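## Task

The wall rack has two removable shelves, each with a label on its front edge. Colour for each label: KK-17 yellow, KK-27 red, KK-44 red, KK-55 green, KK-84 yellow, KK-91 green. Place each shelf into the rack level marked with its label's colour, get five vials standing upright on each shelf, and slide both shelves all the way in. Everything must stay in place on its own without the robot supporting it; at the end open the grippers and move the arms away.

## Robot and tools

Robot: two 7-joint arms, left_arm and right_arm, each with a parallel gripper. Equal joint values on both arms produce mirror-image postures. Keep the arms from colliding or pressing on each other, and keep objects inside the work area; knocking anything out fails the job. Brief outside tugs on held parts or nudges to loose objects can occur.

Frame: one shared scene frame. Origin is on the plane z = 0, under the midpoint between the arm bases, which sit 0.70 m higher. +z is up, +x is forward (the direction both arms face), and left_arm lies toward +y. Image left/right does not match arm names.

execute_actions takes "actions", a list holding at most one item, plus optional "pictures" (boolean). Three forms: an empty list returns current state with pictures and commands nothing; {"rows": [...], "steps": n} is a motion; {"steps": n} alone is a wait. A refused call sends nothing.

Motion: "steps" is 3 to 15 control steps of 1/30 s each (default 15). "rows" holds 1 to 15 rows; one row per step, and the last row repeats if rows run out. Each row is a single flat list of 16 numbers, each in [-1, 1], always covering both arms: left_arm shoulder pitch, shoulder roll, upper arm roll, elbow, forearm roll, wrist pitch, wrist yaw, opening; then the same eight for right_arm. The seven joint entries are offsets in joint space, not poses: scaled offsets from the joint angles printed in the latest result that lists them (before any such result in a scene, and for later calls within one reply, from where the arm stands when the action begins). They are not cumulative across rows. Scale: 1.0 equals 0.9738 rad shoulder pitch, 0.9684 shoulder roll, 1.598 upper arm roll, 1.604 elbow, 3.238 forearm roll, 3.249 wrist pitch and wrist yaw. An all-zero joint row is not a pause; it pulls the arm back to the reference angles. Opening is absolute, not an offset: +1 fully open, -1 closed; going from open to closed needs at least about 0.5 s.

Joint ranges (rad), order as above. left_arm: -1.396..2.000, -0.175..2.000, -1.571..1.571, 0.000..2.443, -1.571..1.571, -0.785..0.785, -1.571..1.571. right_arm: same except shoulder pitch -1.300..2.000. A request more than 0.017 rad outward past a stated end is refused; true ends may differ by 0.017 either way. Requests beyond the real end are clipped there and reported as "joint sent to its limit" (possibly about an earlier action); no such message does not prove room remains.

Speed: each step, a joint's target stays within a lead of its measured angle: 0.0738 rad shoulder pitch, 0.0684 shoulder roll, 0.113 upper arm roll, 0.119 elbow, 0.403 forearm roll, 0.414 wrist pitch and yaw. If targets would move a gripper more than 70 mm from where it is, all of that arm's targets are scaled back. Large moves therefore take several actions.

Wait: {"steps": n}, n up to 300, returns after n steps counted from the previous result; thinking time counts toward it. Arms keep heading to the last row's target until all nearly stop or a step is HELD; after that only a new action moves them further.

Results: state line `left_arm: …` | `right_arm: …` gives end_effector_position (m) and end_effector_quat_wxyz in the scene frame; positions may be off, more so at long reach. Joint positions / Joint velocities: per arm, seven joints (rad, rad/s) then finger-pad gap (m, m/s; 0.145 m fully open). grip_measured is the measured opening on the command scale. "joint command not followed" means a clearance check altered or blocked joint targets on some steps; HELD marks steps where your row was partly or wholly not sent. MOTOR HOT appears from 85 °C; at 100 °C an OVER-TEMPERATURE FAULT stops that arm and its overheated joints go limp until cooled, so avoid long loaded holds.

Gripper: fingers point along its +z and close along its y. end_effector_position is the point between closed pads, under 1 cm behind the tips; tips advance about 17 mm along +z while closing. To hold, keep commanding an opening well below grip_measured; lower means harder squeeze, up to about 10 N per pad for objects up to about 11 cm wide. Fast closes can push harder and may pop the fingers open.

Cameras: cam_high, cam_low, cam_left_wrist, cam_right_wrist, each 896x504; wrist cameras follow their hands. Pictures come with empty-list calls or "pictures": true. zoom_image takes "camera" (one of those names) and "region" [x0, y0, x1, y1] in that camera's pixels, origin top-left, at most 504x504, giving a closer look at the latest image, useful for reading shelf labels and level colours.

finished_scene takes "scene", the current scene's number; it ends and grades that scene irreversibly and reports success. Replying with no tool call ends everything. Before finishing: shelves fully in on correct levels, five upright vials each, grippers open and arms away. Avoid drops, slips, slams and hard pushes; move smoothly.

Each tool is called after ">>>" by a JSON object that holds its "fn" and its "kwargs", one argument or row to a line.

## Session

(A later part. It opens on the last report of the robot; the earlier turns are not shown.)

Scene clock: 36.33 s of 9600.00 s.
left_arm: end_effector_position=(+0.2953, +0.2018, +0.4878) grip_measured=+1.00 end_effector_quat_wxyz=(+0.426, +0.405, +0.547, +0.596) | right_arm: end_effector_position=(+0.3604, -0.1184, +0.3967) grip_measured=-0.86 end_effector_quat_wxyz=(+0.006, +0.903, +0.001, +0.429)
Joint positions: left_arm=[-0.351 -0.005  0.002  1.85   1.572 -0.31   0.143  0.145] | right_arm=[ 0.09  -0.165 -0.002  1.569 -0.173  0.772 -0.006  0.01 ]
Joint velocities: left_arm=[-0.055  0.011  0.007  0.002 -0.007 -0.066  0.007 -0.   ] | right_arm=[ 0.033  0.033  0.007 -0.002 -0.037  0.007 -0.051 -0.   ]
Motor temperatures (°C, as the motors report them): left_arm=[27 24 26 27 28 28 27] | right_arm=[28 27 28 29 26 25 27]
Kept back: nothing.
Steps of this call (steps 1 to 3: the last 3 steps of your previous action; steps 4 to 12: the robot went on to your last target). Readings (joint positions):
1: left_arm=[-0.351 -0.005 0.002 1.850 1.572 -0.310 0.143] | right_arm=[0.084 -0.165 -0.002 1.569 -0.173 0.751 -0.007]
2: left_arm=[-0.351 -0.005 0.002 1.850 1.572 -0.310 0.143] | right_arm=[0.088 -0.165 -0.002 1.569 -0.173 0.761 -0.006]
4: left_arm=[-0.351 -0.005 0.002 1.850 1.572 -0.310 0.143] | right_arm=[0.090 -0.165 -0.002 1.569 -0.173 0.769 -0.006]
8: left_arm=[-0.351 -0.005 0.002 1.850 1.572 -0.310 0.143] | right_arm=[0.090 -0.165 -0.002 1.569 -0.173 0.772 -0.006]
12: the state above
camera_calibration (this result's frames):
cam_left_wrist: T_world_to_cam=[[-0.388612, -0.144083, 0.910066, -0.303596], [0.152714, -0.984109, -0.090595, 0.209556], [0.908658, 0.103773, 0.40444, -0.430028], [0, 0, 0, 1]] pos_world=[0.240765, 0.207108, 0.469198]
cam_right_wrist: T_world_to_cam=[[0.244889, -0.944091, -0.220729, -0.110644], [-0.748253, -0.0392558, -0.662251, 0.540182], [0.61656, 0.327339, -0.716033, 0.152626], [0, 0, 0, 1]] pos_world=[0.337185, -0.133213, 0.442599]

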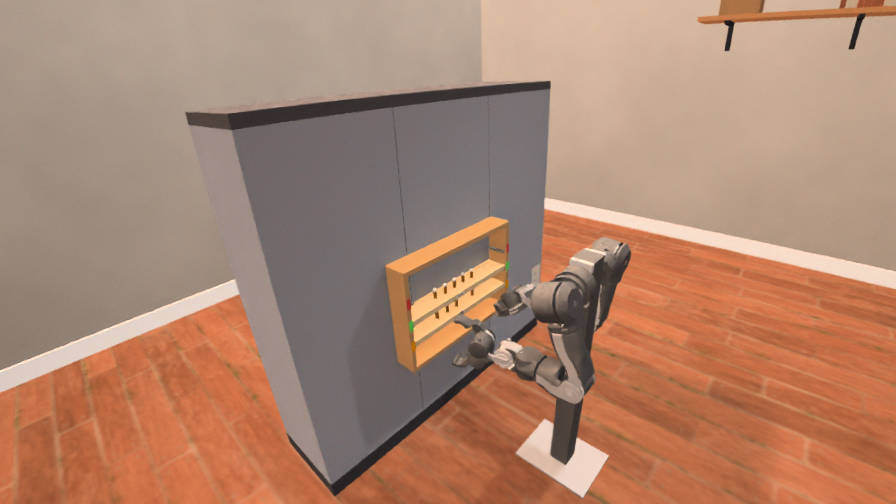

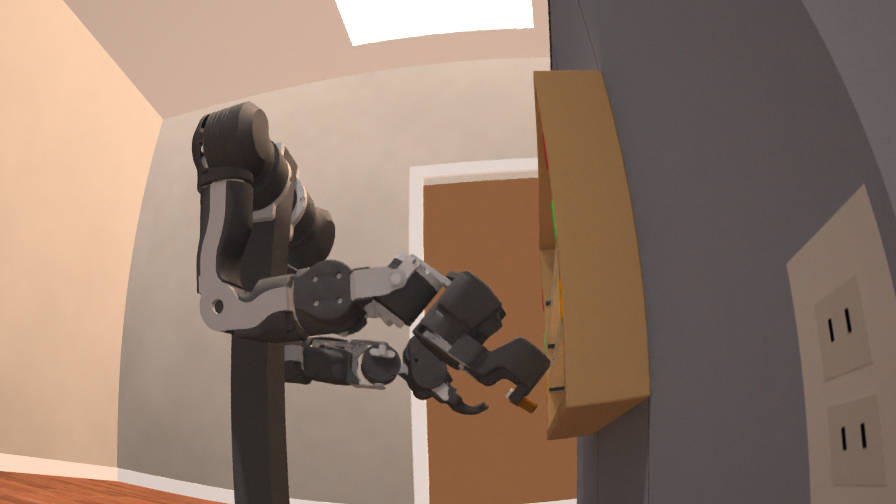

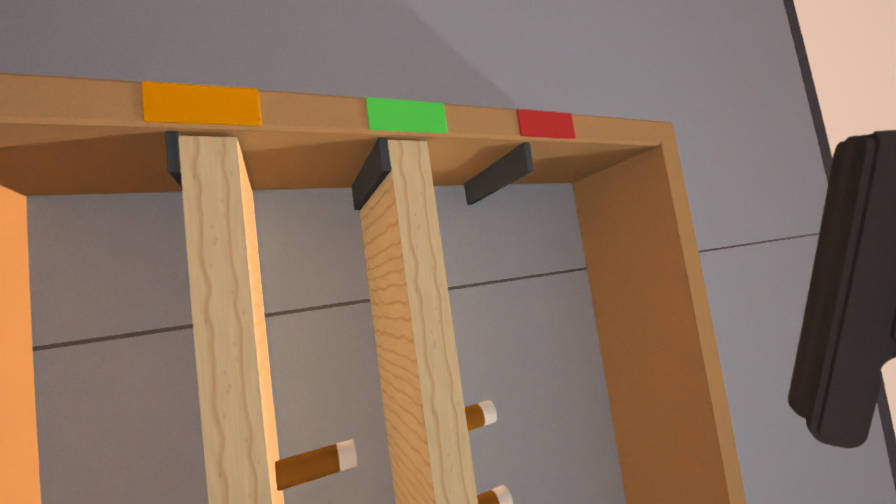

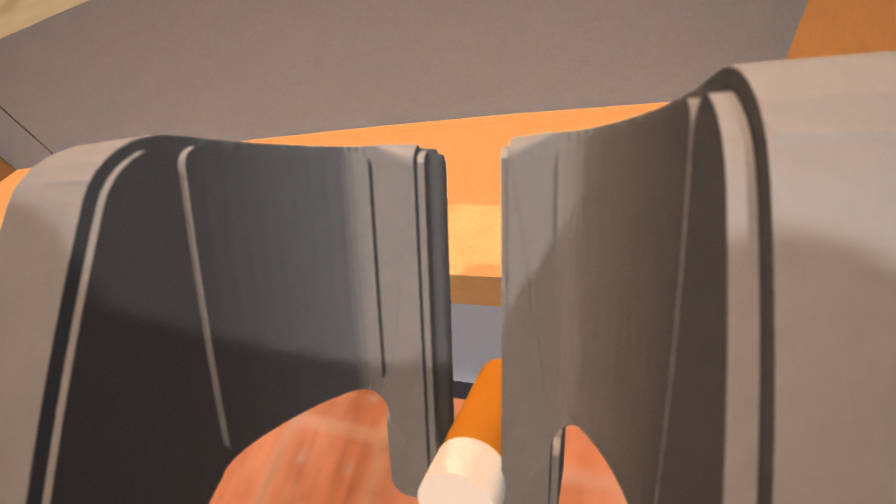

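>>> {"fn": "execute_actions", "kwargs": {
  "actions": [
    {"rows":[[0,0,0,0,0,0,0,1,0.01,0,0,-0.016,0,0,0,-0.95],[0,0,0,0,0,0,0,1,0.03,0,0,-0.03,0,0,0,-0.95],[0,0,0,0,0,0,0,1,0.05,0,0,-0.043,0,0,0,-0.95],[0,0,0,0,0,0,0,1,0.065,0,0,-0.053,0,0,0,-0.95],[0,0,0,0,0,0,0,1,0.08,0,0,-0.063,0,0,0,-0.95],[0,0,0,0,0,0,0,1,0.09,0,0,-0.07,0,0,0,-0.95],[0,0,0,0,0,0,0,1,0.1,0,0,-0.077,0,0,0,-0.95],[0,0,0,0,0,0,0,1,0.107,0,0,-0.082,0,0,0,-0.95],[0,0,0,0,0,0,0,1,0.113,0,0,-0.086,0,0,0,-0.95]]}
  ],
  "pictures": true
}}

>>> {"fn": "zoom_image", "kwargs": {
  "camera": "cam_low",
  "region": [480,330,620,450]
}}

Scene clock: 36.97 s of 9600.00 s.
left_arm: end_effector_position=(+0.2953, +0.2018, +0.4878) grip_measured=+1.00 end_effector_quat_wxyz=(+0.426, +0.405, +0.547, +0.596) | right_arm: end_effector_position=(+0.3813, -0.1114, +0.3914) grip_measured=-0.86 end_effector_quat_wxyz=(+0.003, +0.909, +0.012, +0.418)
Joint positions: left_arm=[-0.351 -0.005  0.002  1.85   1.572 -0.31   0.143  0.145] | right_arm=[ 0.198 -0.165 -0.002  1.433 -0.173  0.772 -0.006  0.01 ]
Joint velocities: left_arm=[ 0.011  0.055 -0.012  0.002  0.081 -0.007 -0.11   0.   ] | right_arm=[-0.099 -0.033 -0.007 -0.002 -0.037 -0.037  0.007 -0.   ]
Motor temperatures (°C, as the motors report them): left_arm=[27 24 26 27 28 28 27] | right_arm=[28 27 28 29 26 25 27]
Steps of this call (steps 1 to 7: the robot went on to your last target; steps 8 to 19: the first 12 steps of this action). Readings (joint positions):
8: left_arm=[-0.351 -0.005 0.002 1.850 1.572 -0.310 0.143] | right_arm=[0.096 -0.165 -0.002 1.555 -0.173 0.771 -0.006]
9: left_arm=[-0.351 -0.005 0.002 1.850 1.572 -0.310 0.143] | right_arm=[0.112 -0.165 -0.002 1.526 -0.173 0.772 -0.006]
11: left_arm=[-0.351 -0.005 0.002 1.850 1.572 -0.310 0.143] | right_arm=[0.149 -0.165 -0.002 1.486 -0.173 0.773 -0.006]
15: left_arm=[-0.351 -0.005 0.002 1.850 1.572 -0.310 0.143] | right_arm=[0.196 -0.165 -0.002 1.444 -0.173 0.772 -0.006]
19: the state above
camera_calibration (this result's frames):
cam_left_wrist: T_world_to_cam=[[-0.388612, -0.144083, 0.910066, -0.303596], [0.152714, -0.984109, -0.090595, 0.209556], [0.908658, 0.103773, 0.40444, -0.430028], [0, 0, 0, 1]] pos_world=[0.240765, 0.207108, 0.469198]
cam_right_wrist: T_world_to_cam=[[0.259873, -0.939415, -0.223531, -0.114407], [-0.763903, -0.0583956, -0.642683, 0.548734], [0.590693, 0.337772, -0.732797, 0.151185], [0, 0, 0, 1]] pos_world=[0.359607, -0.126498, 0.437877]

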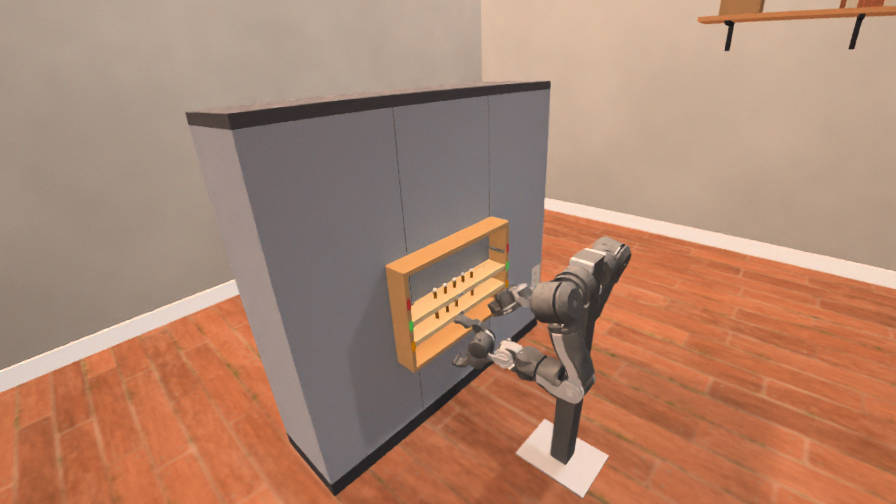

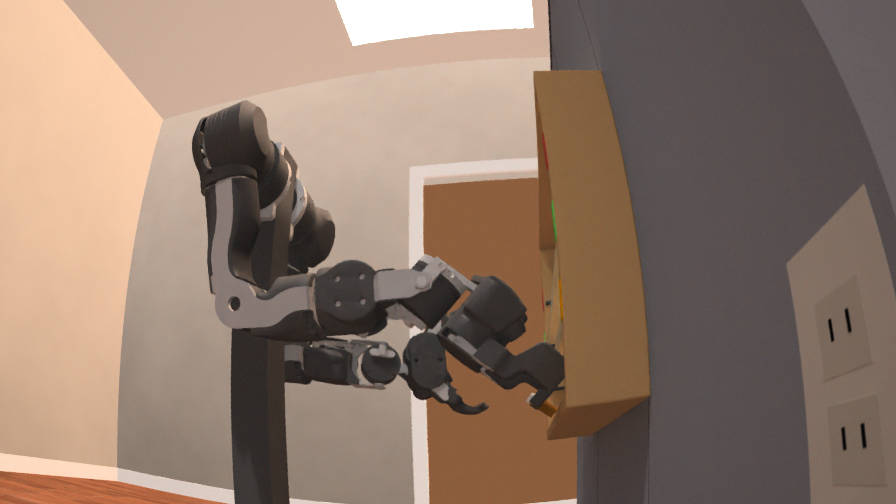

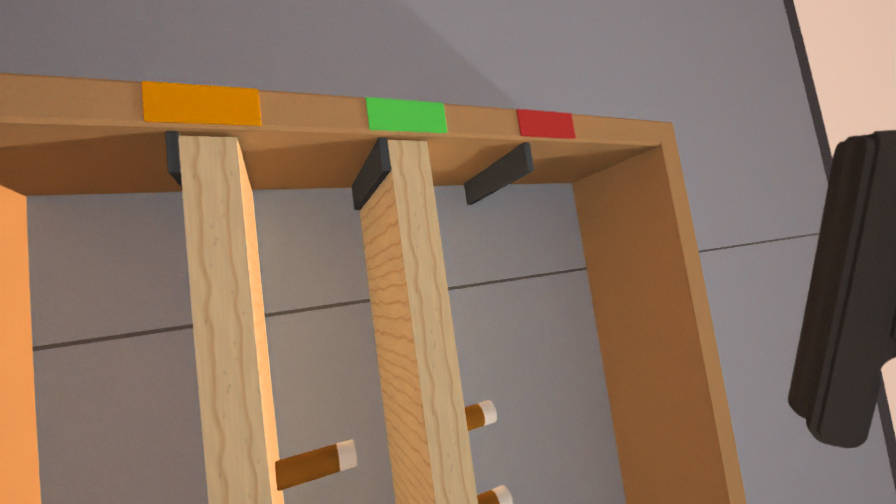

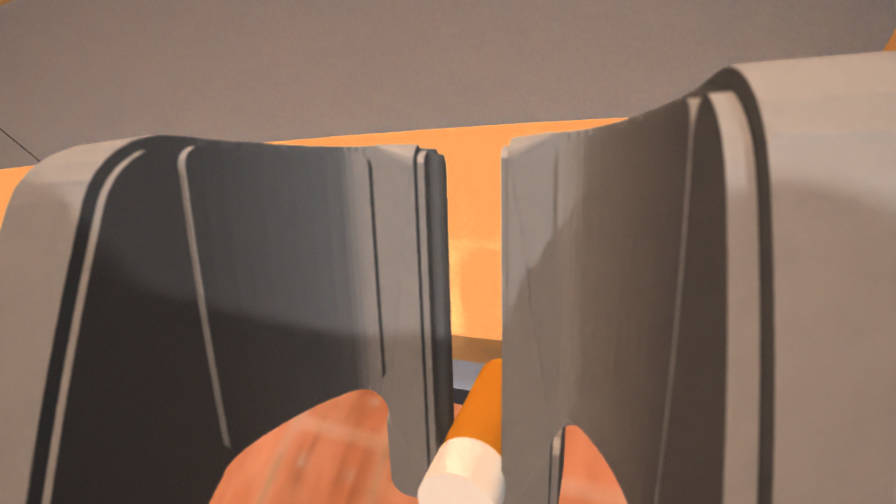

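Region (480, 330, 620, 450) of cam_low's 896x504 image, scaled by 3.600, with more detail than that image has; it fills the top 432 rows of this view, and the rest is white.

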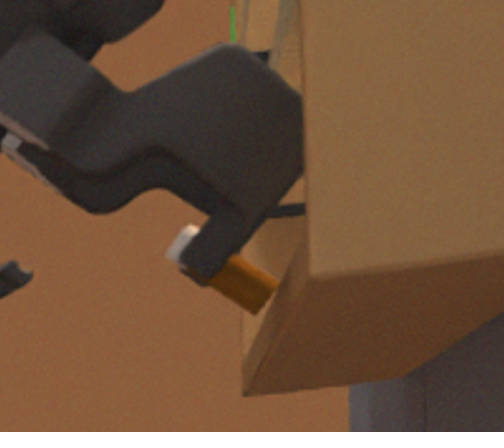

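>>> {"fn": "execute_actions", "kwargs": {
  "actions": []
}}

Scene clock: 37.40 s of 9600.00 s.
left_arm: end_effector_position=(+0.2953, +0.2018, +0.4878) grip_measured=+1.00 end_effector_quat_wxyz=(+0.426, +0.405, +0.547, +0.596) | right_arm: end_effector_position=(+0.3813, -0.1114, +0.3914) grip_measured=-0.86 end_effector_quat_wxyz=(+0.003, +0.909, +0.012, +0.418)
Joint positions: left_arm=[-0.351 -0.005  0.002  1.85   1.572 -0.31   0.143  0.145] | right_arm=[ 0.198 -0.165 -0.002  1.433 -0.173  0.772 -0.006  0.01 ]
Joint velocities: left_arm=[ 0.055  0.077 -0.012  0.007  0.007 -0.066  0.022 -0.   ] | right_arm=[ 0.055 -0.011  0.007 -0.012  0.051  0.007 -0.007  0.   ]
Motor temperatures (°C, as the motors report them): left_arm=[27 24 26 27 28 28 27] | right_arm=[28 27 28 29 26 25 27]
Kept back: nothing.
Steps of this call (steps 1 to 3: the last 3 steps of your previous action; steps 4 to 13: the robot went on to your last target). Readings (joint positions):
1: left_arm=[-0.351 -0.005 0.002 1.850 1.572 -0.310 0.143] | right_arm=[0.198 -0.165 -0.002 1.433 -0.173 0.772 -0.006]
2: left_arm=[-0.351 -0.005 0.002 1.850 1.572 -0.310 0.143] | right_arm=[0.198 -0.165 -0.002 1.433 -0.173 0.772 -0.006]
4: left_arm=[-0.351 -0.005 0.002 1.850 1.572 -0.310 0.143] | right_arm=[0.198 -0.165 -0.002 1.433 -0.173 0.772 -0.006]
8: left_arm=[-0.351 -0.005 0.002 1.850 1.572 -0.310 0.143] | right_arm=[0.198 -0.165 -0.002 1.433 -0.173 0.772 -0.006]
13: the state above
camera_calibration (this result's frames):
cam_left_wrist: T_world_to_cam=[[-0.388612, -0.144083, 0.910066, -0.303596], [0.152714, -0.984109, -0.090595, 0.209556], [0.908658, 0.103773, 0.40444, -0.430028], [0, 0, 0, 1]] pos_world=[0.240765, 0.207108, 0.469198]
cam_right_wrist: T_world_to_cam=[[0.259873, -0.939415, -0.223531, -0.114407], [-0.763903, -0.0583956, -0.642683, 0.548734], [0.590693, 0.337772, -0.732797, 0.151185], [0, 0, 0, 1]] pos_world=[0.359607, -0.126498, 0.437877]

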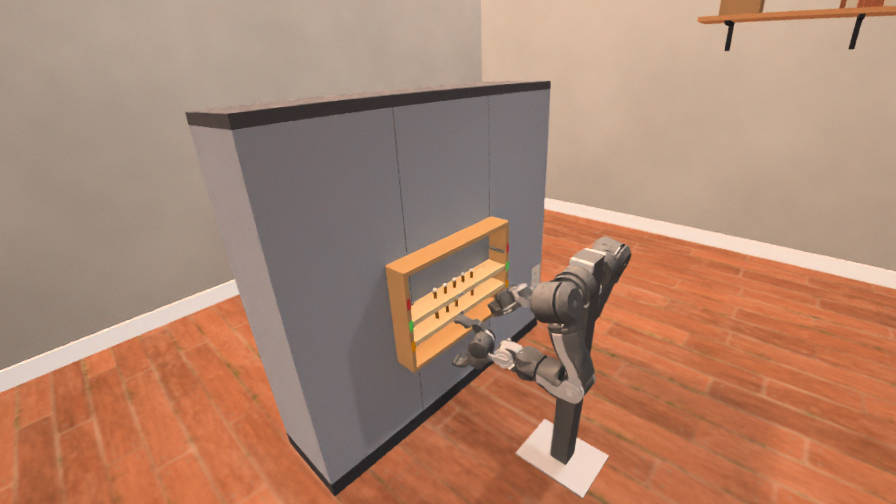

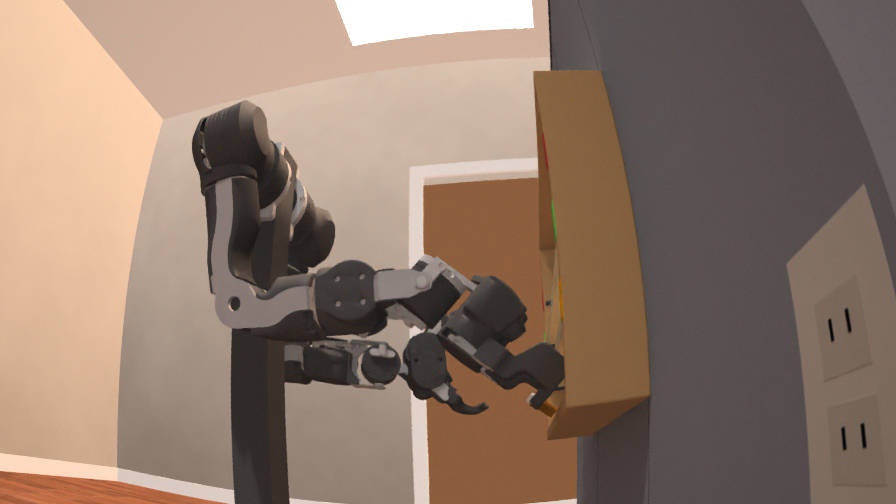

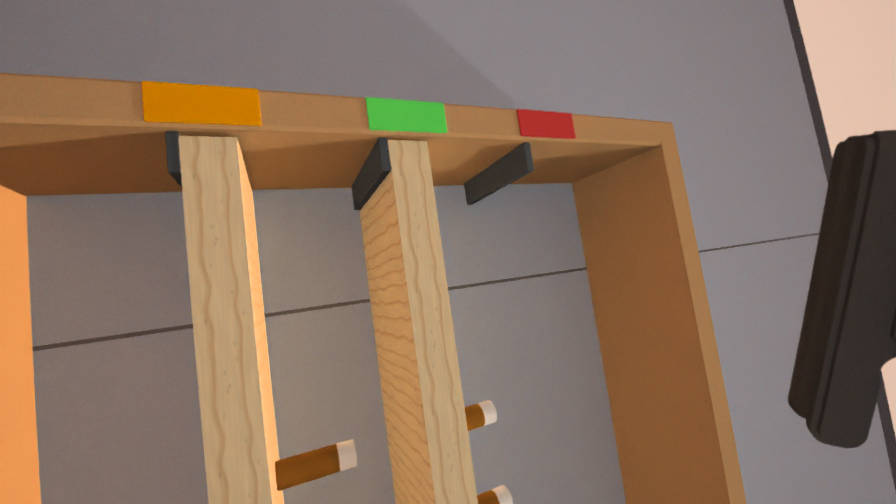

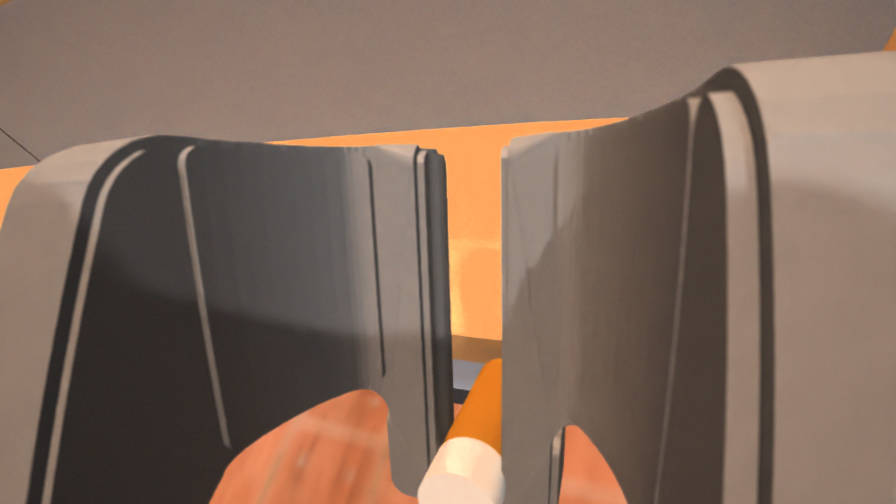

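>>> {"fn": "execute_actions", "kwargs": {
  "actions": [
    {"rows":[[0,0,0,0,0,0,0,1,-0.05,0,0,-0.08,0,0,0,-0.95],[0,0,0,0,0,0,0,1,-0.09,0,0,-0.16,0,0,0,-0.95],[0,0,0,0,0,0,0,1,-0.138,0,0,-0.25,0,0,0,-0.95],[0,0,0,0,0,0,0,1,-0.138,0,0,-0.34,0,0,0,-0.95],[0,0,0,0,0,0,0,1,-0.138,0,0,-0.34,0,-0.05,0,-0.95],[0,0,0,0,0,0,0,1,-0.138,0,0,-0.34,0,-0.1,0,-0.95],[0,0,0,0,0,0,0,1,-0.138,0,0,-0.34,0,-0.15,0,-0.95],[0,0,0,0,0,0,0,1,-0.138,0,0,-0.34,0,-0.2,0,-0.95],[0,0,0,0,0,0,0,1,-0.138,0,0,-0.34,0,-0.26,0,-0.95],[0,0,0,0,0,0,0,1,-0.138,0,0,-0.34,0,-0.32,0,-0.95],[0,0,0,0,0,0,0,1,-0.138,0,0,-0.34,0,-0.38,0,-0.95],[0,0,0,0,0,0,0,1,-0.138,0,0,-0.34,0,-0.428,0,-0.95]]}
  ]
}}

>>> {"fn": "execute_actions", "kwargs": {
  "actions": [
    {"steps":20}
  ],
  "pictures": true
}}

>>> {"fn": "zoom_image", "kwargs": {
  "camera": "cam_low",
  "region": [440,330,660,480]
}}

Scene clock: 38.57 s of 9600.00 s.
left_arm: end_effector_position=(+0.2953, +0.2018, +0.4878) grip_measured=+1.00 end_effector_quat_wxyz=(+0.426, +0.405, +0.547, +0.596) | right_arm: end_effector_position=(+0.3655, -0.0780, +0.3452) grip_measured=-0.86 end_effector_quat_wxyz=(-0.040, +0.754, +0.034, +0.655)
Joint positions: left_arm=[-0.351 -0.005  0.002  1.85   1.572 -0.31   0.143  0.145] | right_arm=[ 0.102 -0.165 -0.003  0.909 -0.174 -0.411 -0.008  0.01 ]
Joint velocities: left_arm=[ 0.033  0.033 -0.007  0.007  0.007 -0.051 -0.022 -0.   ] | right_arm=[ 0.165  0.011 -0.007  0.222 -0.022 -4.52   0.022 -0.   ]
Motor temperatures (°C, as the motors report them): left_arm=[27 24 26 27 28 28 27] | right_arm=[28 27 28 29 26 25 27]
Steps of this call (steps 1 to 15: the robot went on to your last target; steps 16 to 23: nothing new was sent; steps 24 to 35: the first 12 steps of this action). Readings (joint positions):
24: left_arm=[-0.351 -0.005 0.002 1.850 1.572 -0.310 0.143] | right_arm=[0.199 -0.165 -0.002 1.379 -0.174 0.756 -0.007]
25: left_arm=[-0.351 -0.005 0.002 1.850 1.572 -0.310 0.143] | right_arm=[0.174 -0.166 -0.005 1.302 -0.180 0.709 -0.014]
27: left_arm=[-0.351 -0.005 0.002 1.850 1.572 -0.310 0.143] | right_arm=[0.099 -0.166 -0.005 1.127 -0.176 0.737 -0.013]
31: left_arm=[-0.351 -0.005 0.002 1.850 1.572 -0.310 0.143] | right_arm=[0.006 -0.163 -0.003 0.851 -0.175 0.331 -0.008]
35: the state above

Scene clock: 39.23 s of 9600.00 s.
left_arm: end_effector_position=(+0.2953, +0.2018, +0.4878) grip_measured=+1.00 end_effector_quat_wxyz=(+0.426, +0.405, +0.547, +0.596) | right_arm: end_effector_position=(+0.3524, -0.0770, +0.3590) grip_measured=-0.86 end_effector_quat_wxyz=(-0.046, +0.702, +0.029, +0.710)
Joint positions: left_arm=[-0.351 -0.005  0.002  1.85   1.572 -0.31   0.143  0.145] | right_arm=[ 0.064 -0.166 -0.003  0.89  -0.173 -0.617 -0.008  0.01 ]
Joint velocities: left_arm=[ 0.011 -0.077  0.017 -0.007  0.007 -0.095  0.051 -0.   ] | right_arm=[ 0.033  0.011 -0.012 -0.007 -0.007 -0.037 -0.007  0.   ]
Motor temperatures (°C, as the motors report them): left_arm=[27 24 26 27 28 28 27] | right_arm=[28 27 28 29 26 25 27]
Kept back: nothing.
Steps of this call (steps 1 to 3: the last 3 steps of your previous action; steps 4 to 20: the robot went on to your last target). Readings (joint positions):
1: left_arm=[-0.351 -0.005 0.002 1.850 1.572 -0.310 0.143] | right_arm=[0.097 -0.166 -0.003 0.910 -0.173 -0.519 -0.008]
2: left_arm=[-0.351 -0.005 0.002 1.850 1.572 -0.310 0.143] | right_arm=[0.081 -0.166 -0.003 0.901 -0.173 -0.570 -0.008]
4: left_arm=[-0.351 -0.005 0.002 1.850 1.572 -0.310 0.143] | right_arm=[0.049 -0.166 -0.003 0.884 -0.173 -0.601 -0.008]
8: left_arm=[-0.351 -0.005 0.002 1.850 1.572 -0.310 0.143] | right_arm=[0.069 -0.166 -0.003 0.889 -0.173 -0.615 -0.008]
20: the state above
camera_calibration (this result's frames):
cam_left_wrist: T_world_to_cam=[[-0.388612, -0.144083, 0.910066, -0.303596], [0.152714, -0.984109, -0.090595, 0.209556], [0.908658, 0.103773, 0.40444, -0.430028], [0, 0, 0, 1]] pos_world=[0.240765, 0.207108, 0.469198]
cam_right_wrist: T_world_to_cam=[[0.436384, -0.898809, -0.0413641, -0.206345], [-0.148302, -0.0265071, -0.988587, 0.417539], [0.887454, 0.437538, -0.144863, -0.175076], [0, 0, 0, 1]] pos_world=[0.30734, -0.0977949, 0.378876]

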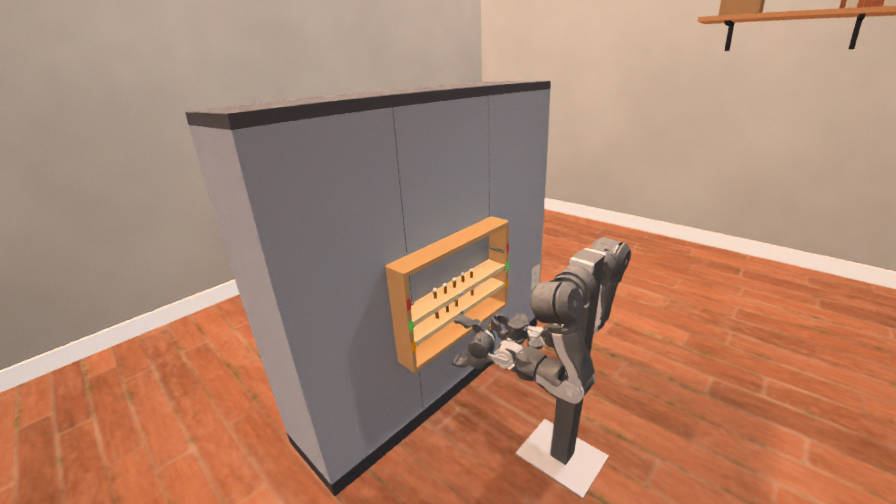

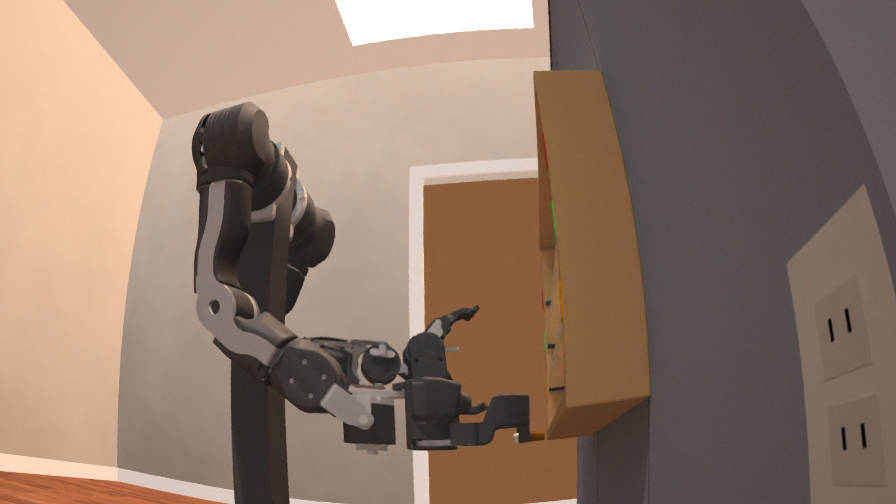

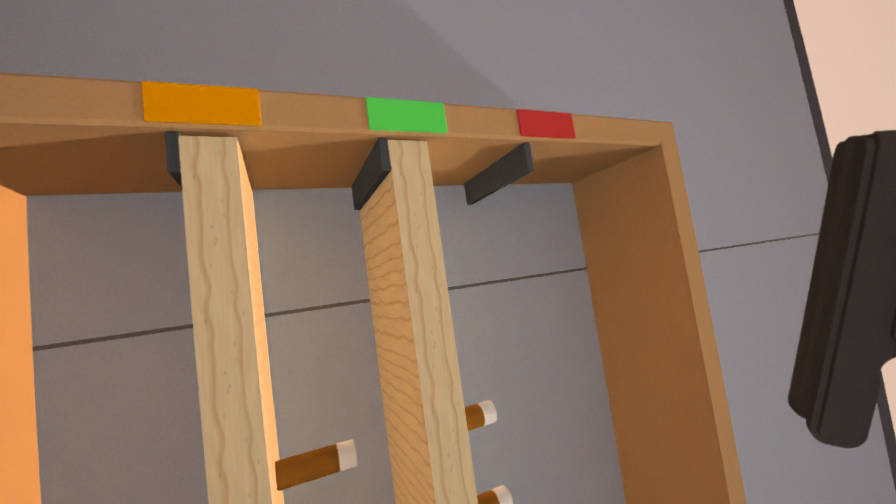

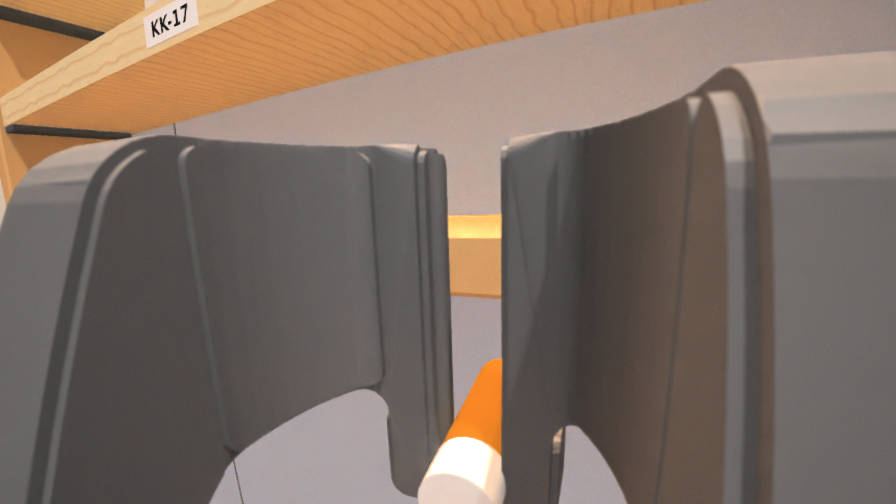

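Region (440, 330, 660, 480) of cam_low's 896x504 image, scaled by 2.291, with more detail than that image has; it fills the top 344 rows of this view, and the rest is white.

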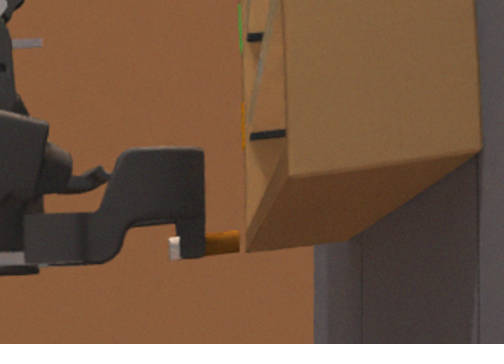

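>>> {"fn": "execute_actions", "kwargs": {
  "actions": [
    {"rows":[[0,0,0,0,0,0,0,1,0.02,0,0,-0.013,0,0,0,-0.95],[0,0,0,0,0,0,0,1,0.04,0,0,-0.026,0,0,0,-0.95],[0,0,0,0,0,0,0,1,0.06,0,0,-0.04,0,0,0,-0.95],[0,0,0,0,0,0,0,1,0.08,0,0,-0.053,0,0,0,-0.95],[0,0,0,0,0,0,0,1,0.1,0,0,-0.066,0,0,0,-0.95],[0,0,0,0,0,0,0,1,0.115,0,0,-0.076,0,0,0,-0.95],[0,0,0,0,0,0,0,1,0.125,0,0,-0.083,0,0,0,-0.95],[0,0,0,0,0,0,0,1,0.133,0,0,-0.088,0,0,0,-0.95]]}
  ]
}}

>>> {"fn": "execute_actions", "kwargs": {
  "actions": [
    {"steps":10}
  ],
  "pictures": true
}}

>>> {"fn": "zoom_image", "kwargs": {
  "camera": "cam_low",
  "region": [440,330,660,480]
}}

Scene clock: 39.80 s of 9600.00 s.
left_arm: end_effector_position=(+0.2953, +0.2018, +0.4878) grip_measured=+1.00 end_effector_quat_wxyz=(+0.426, +0.405, +0.547, +0.596) | right_arm: end_effector_position=(+0.3788, -0.0699, +0.3607) grip_measured=-0.86 end_effector_quat_wxyz=(-0.053, +0.704, +0.038, +0.707)
Joint positions: left_arm=[-0.351 -0.005  0.002  1.85   1.572 -0.31   0.143  0.145] | right_arm=[ 0.194 -0.166 -0.003  0.752 -0.173 -0.618 -0.008  0.01 ]
Joint velocities: left_arm=[-0.011 -0.011 -0.022 -0.007 -0.007 -0.022 -0.037  0.   ] | right_arm=[ 0.011 -0.033 -0.012 -0.012 -0.007  0.037  0.007 -0.   ]
Motor temperatures (°C, as the motors report them): left_arm=[27 24 26 27 28 28 27] | right_arm=[28 27 28 29 26 25 27]
Steps of this call (steps 1 to 5: the robot went on to your last target; steps 6 to 17: the first 12 steps of this action). Readings (joint positions):
6: left_arm=[-0.351 -0.005 0.002 1.850 1.572 -0.310 0.143] | right_arm=[0.074 -0.166 -0.003 0.876 -0.173 -0.618 -0.008]
7: left_arm=[-0.351 -0.005 0.002 1.850 1.572 -0.310 0.143] | right_arm=[0.093 -0.166 -0.003 0.850 -0.173 -0.617 -0.008]
9: left_arm=[-0.351 -0.005 0.002 1.850 1.572 -0.310 0.143] | right_arm=[0.140 -0.166 -0.003 0.810 -0.173 -0.616 -0.008]
13: left_arm=[-0.351 -0.005 0.002 1.850 1.572 -0.310 0.143] | right_arm=[0.198 -0.166 -0.003 0.757 -0.173 -0.618 -0.008]
17: the state above

Scene clock: 40.13 s of 9600.00 s.
left_arm: end_effector_position=(+0.2953, +0.2018, +0.4878) grip_measured=+1.00 end_effector_quat_wxyz=(+0.426, +0.405, +0.547, +0.596) | right_arm: end_effector_position=(+0.3788, -0.0699, +0.3607) grip_measured=-0.86 end_effector_quat_wxyz=(-0.053, +0.704, +0.038, +0.707)
Joint positions: left_arm=[-0.351 -0.005  0.002  1.85   1.572 -0.31   0.143  0.145] | right_arm=[ 0.194 -0.166 -0.003  0.752 -0.173 -0.618 -0.008  0.01 ]
Joint velocities: left_arm=[-0.011 -0.011 -0.007 -0.012 -0.051 -0.081 -0.037 -0.   ] | right_arm=[ 0.099 -0.055 -0.002 -0.012  0.022  0.007 -0.051  0.   ]
Motor temperatures (°C, as the motors report them): left_arm=[27 24 26 27 28 28 27] | right_arm=[28 27 28 29 26 25 27]
Kept back: nothing.
Steps of this call (steps 1 to 3: the last 3 steps of your previous action; steps 4 to 10: the robot went on to your last target). Readings (joint positions):
1: left_arm=[-0.351 -0.005 0.002 1.850 1.572 -0.310 0.143] | right_arm=[0.194 -0.166 -0.003 0.752 -0.173 -0.618 -0.008]
2: left_arm=[-0.351 -0.005 0.002 1.850 1.572 -0.310 0.143] | right_arm=[0.194 -0.166 -0.003 0.752 -0.173 -0.618 -0.008]
4: left_arm=[-0.351 -0.005 0.002 1.850 1.572 -0.310 0.143] | right_arm=[0.194 -0.166 -0.003 0.752 -0.173 -0.618 -0.008]
8: left_arm=[-0.351 -0.005 0.002 1.850 1.572 -0.310 0.143] | right_arm=[0.194 -0.166 -0.003 0.752 -0.173 -0.618 -0.008]
10: the state above
camera_calibration (this result's frames):
cam_left_wrist: T_world_to_cam=[[-0.388612, -0.144083, 0.910066, -0.303596], [0.152714, -0.984109, -0.090595, 0.209556], [0.908658, 0.103773, 0.40444, -0.430028], [0, 0, 0, 1]] pos_world=[0.240765, 0.207108, 0.469198]
cam_right_wrist: T_world_to_cam=[[0.456273, -0.888917, -0.0405039, -0.218486], [-0.15219, -0.0331084, -0.987797, 0.424087], [0.876729, 0.456869, -0.150391, -0.193947], [0, 0, 0, 1]] pos_world=[0.33427, -0.0915666, 0.380895]

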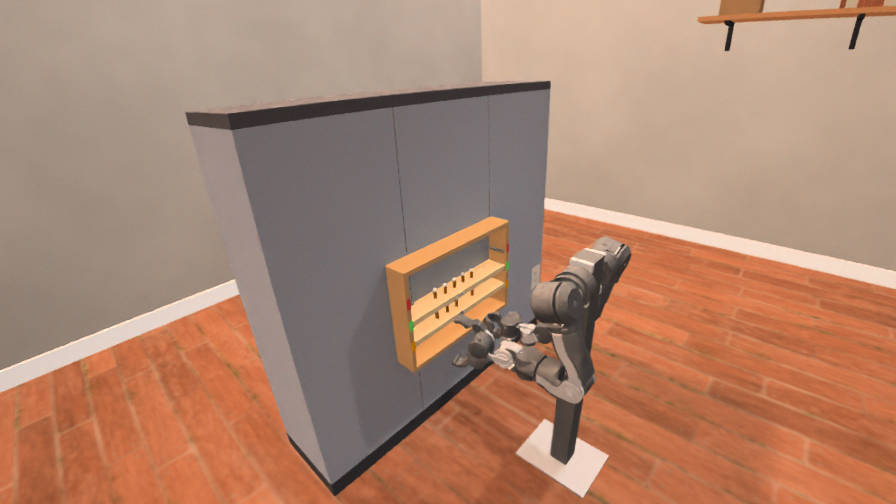

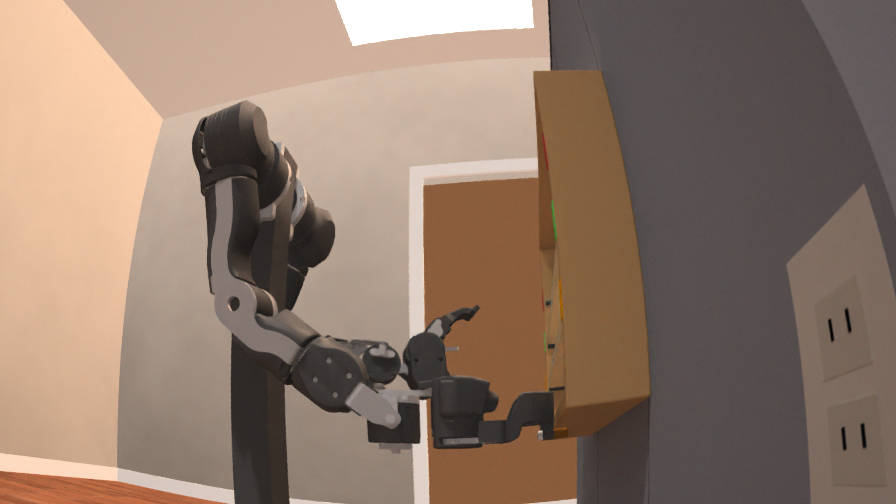

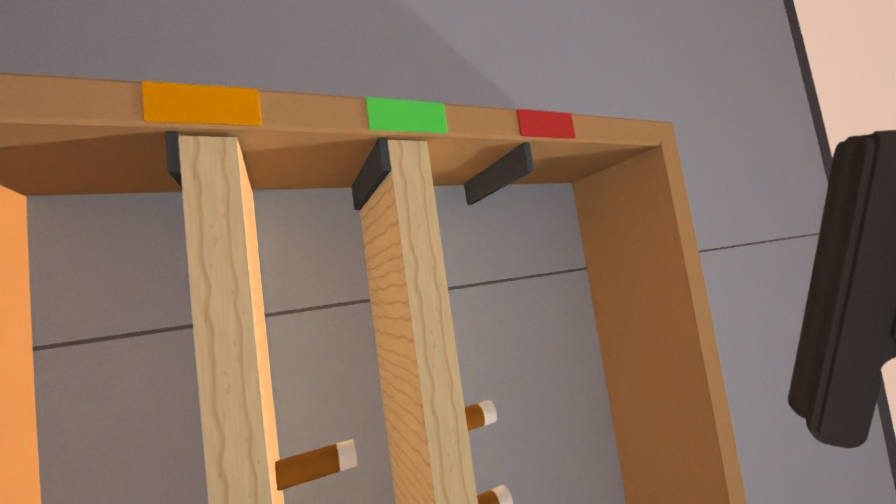

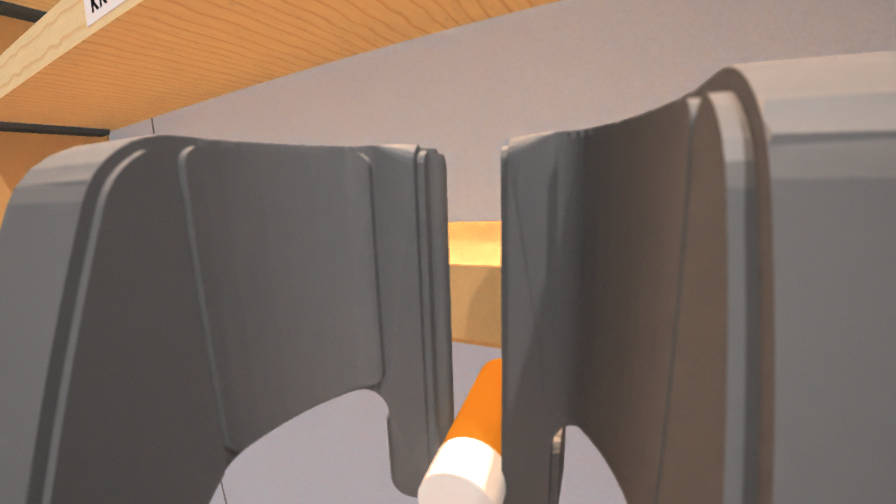

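Region (440, 330, 660, 480) of cam_low's 896x504 image, scaled by 2.291, with more detail than that image has; it fills the top 344 rows of this view, and the rest is white.

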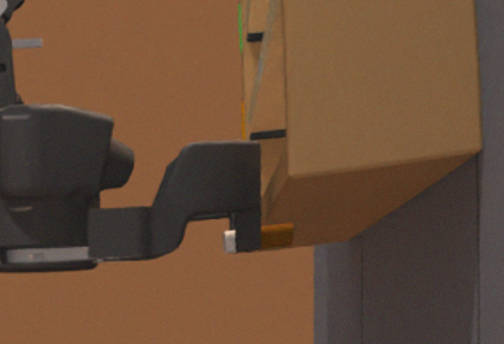

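>>> {"fn": "execute_actions", "kwargs": {
  "actions": [
    {"rows":[[0,0,0,0,0,0,0,1,0,0,0,0,0,-0.004,0,-0.95],[0,0,0,0,0,0,0,1,0,0,0,0,0,-0.008,0,-0.95],[0,0,0,0,0,0,0,1,0,0,0,0,0,-0.012,0,-0.95],[0,0,0,0,0,0,0,1,0,0,0,0,0,-0.016,0,-0.95],[0,0,0,0,0,0,0,1,0,0,0,0,0,-0.019,0,-0.95],[0,0,0,0,0,0,0,1,0,0,0,0,0,-0.022,0,-0.95],[0,0,0,0,0,0,0,1,0,0,0,0,0,-0.025,0,-0.95],[0,0,0,0,0,0,0,1,0,0,0,0,0,-0.028,0,-0.95],[0,0,0,0,0,0,0,1,0,0,0,0,0,-0.031,0,-0.95]]}
  ],
  "pictures": true
}}

>>> {"fn": "zoom_image", "kwargs": {
  "camera": "cam_low",
  "region": [500,370,620,460]
}}

Scene clock: 40.73 s of 9600.00 s.
left_arm: end_effector_position=(+0.2953, +0.2018, +0.4878) grip_measured=+1.00 end_effector_quat_wxyz=(+0.426, +0.405, +0.547, +0.596) | right_arm: end_effector_position=(+0.3773, -0.0701, +0.3715) grip_measured=-0.86 end_effector_quat_wxyz=(-0.054, +0.678, +0.036, +0.732)
Joint positions: left_arm=[-0.351 -0.005  0.002  1.85   1.572 -0.31   0.143  0.145] | right_arm=[ 0.192 -0.166 -0.003  0.75  -0.173 -0.694 -0.008  0.01 ]
Joint velocities: left_arm=[ 0.011 -0.055 -0.022 -0.012  0.022  0.051 -0.022 -0.   ] | right_arm=[-0.011  0.011 -0.007 -0.007 -0.037 -0.081 -0.037  0.   ]
Motor temperatures (°C, as the motors report them): left_arm=[27 24 26 27 28 28 27] | right_arm=[28 27 28 29 26 25 27]
Steps of this call (steps 1 to 6: the robot went on to your last target; steps 7 to 18: the first 12 steps of this action). Readings (joint positions):
7: left_arm=[-0.351 -0.005 0.002 1.850 1.572 -0.310 0.143] | right_arm=[0.194 -0.166 -0.003 0.752 -0.173 -0.623 -0.008]
8: left_arm=[-0.351 -0.005 0.002 1.850 1.572 -0.310 0.143] | right_arm=[0.194 -0.166 -0.003 0.752 -0.173 -0.631 -0.008]
10: left_arm=[-0.351 -0.005 0.002 1.850 1.572 -0.310 0.143] | right_arm=[0.194 -0.166 -0.003 0.752 -0.173 -0.653 -0.008]
14: left_arm=[-0.351 -0.005 0.002 1.850 1.572 -0.310 0.143] | right_arm=[0.193 -0.166 -0.003 0.752 -0.173 -0.680 -0.008]
18: the state above
camera_calibration (this result's frames):
cam_left_wrist: T_world_to_cam=[[-0.388612, -0.144083, 0.910066, -0.303596], [0.152714, -0.984109, -0.090595, 0.209556], [0.908658, 0.103773, 0.40444, -0.430028], [0, 0, 0, 1]] pos_world=[0.240765, 0.207108, 0.469198]
cam_right_wrist: T_world_to_cam=[[0.457215, -0.889187, -0.0173435, -0.22653], [-0.0821129, -0.022788, -0.996362, 0.411928], [0.885558, 0.456976, -0.0834328, -0.219113], [0, 0, 0, 1]] pos_world=[0.331435, -0.0919113, 0.38822]

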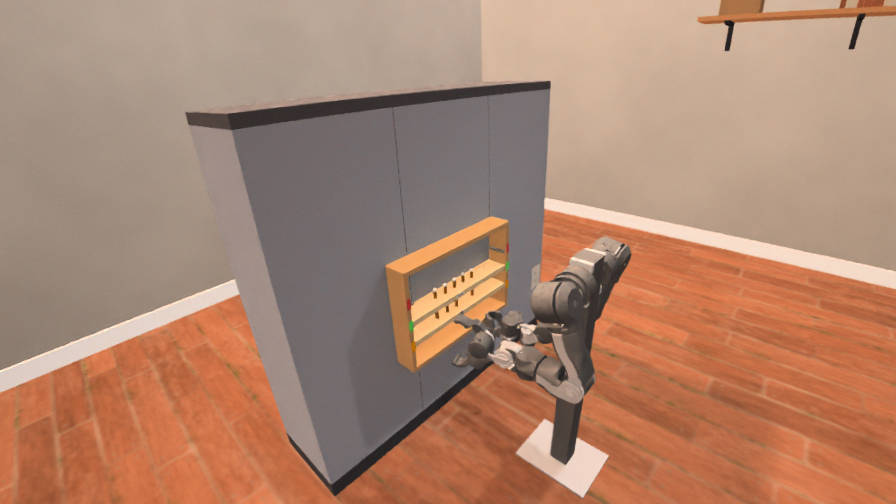

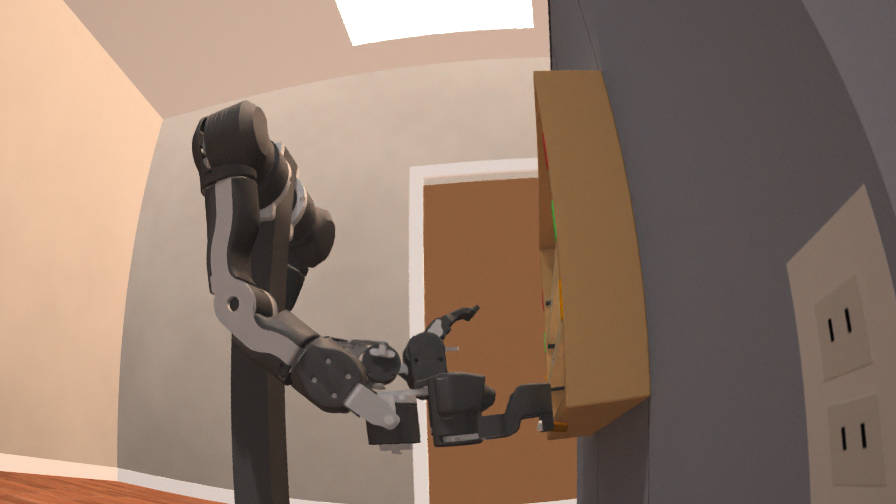

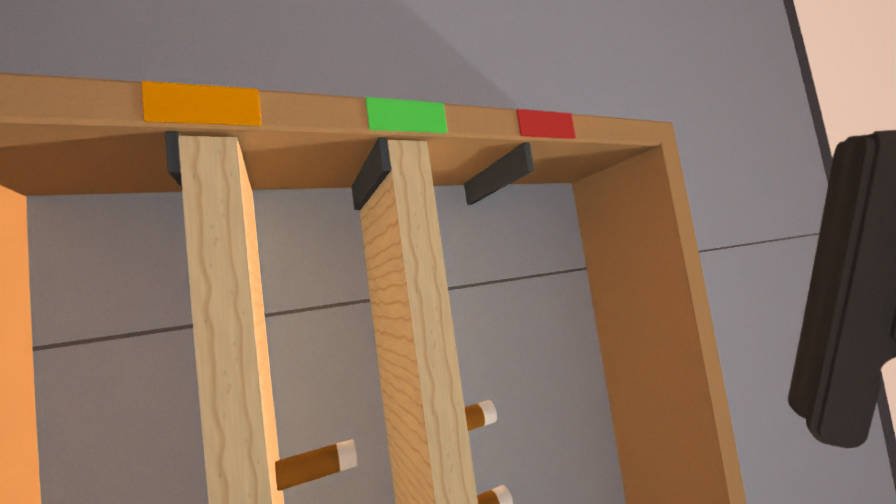

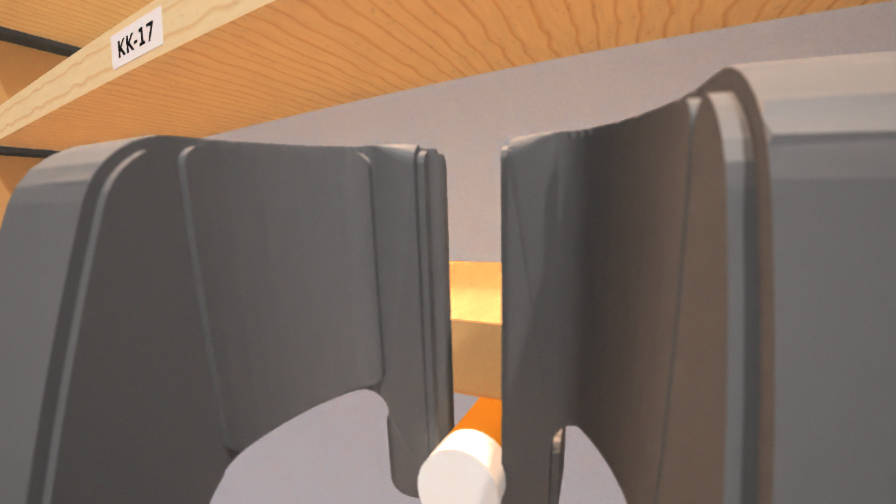

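Region (500, 370, 620, 460) of cam_low's 896x504 image, scaled by 4.200, with more detail than that image has; it fills the top 378 rows of this view, and the rest is white.

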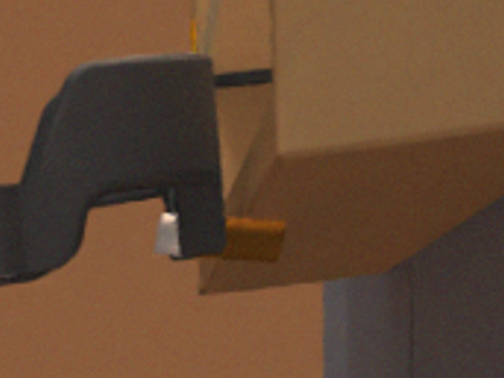

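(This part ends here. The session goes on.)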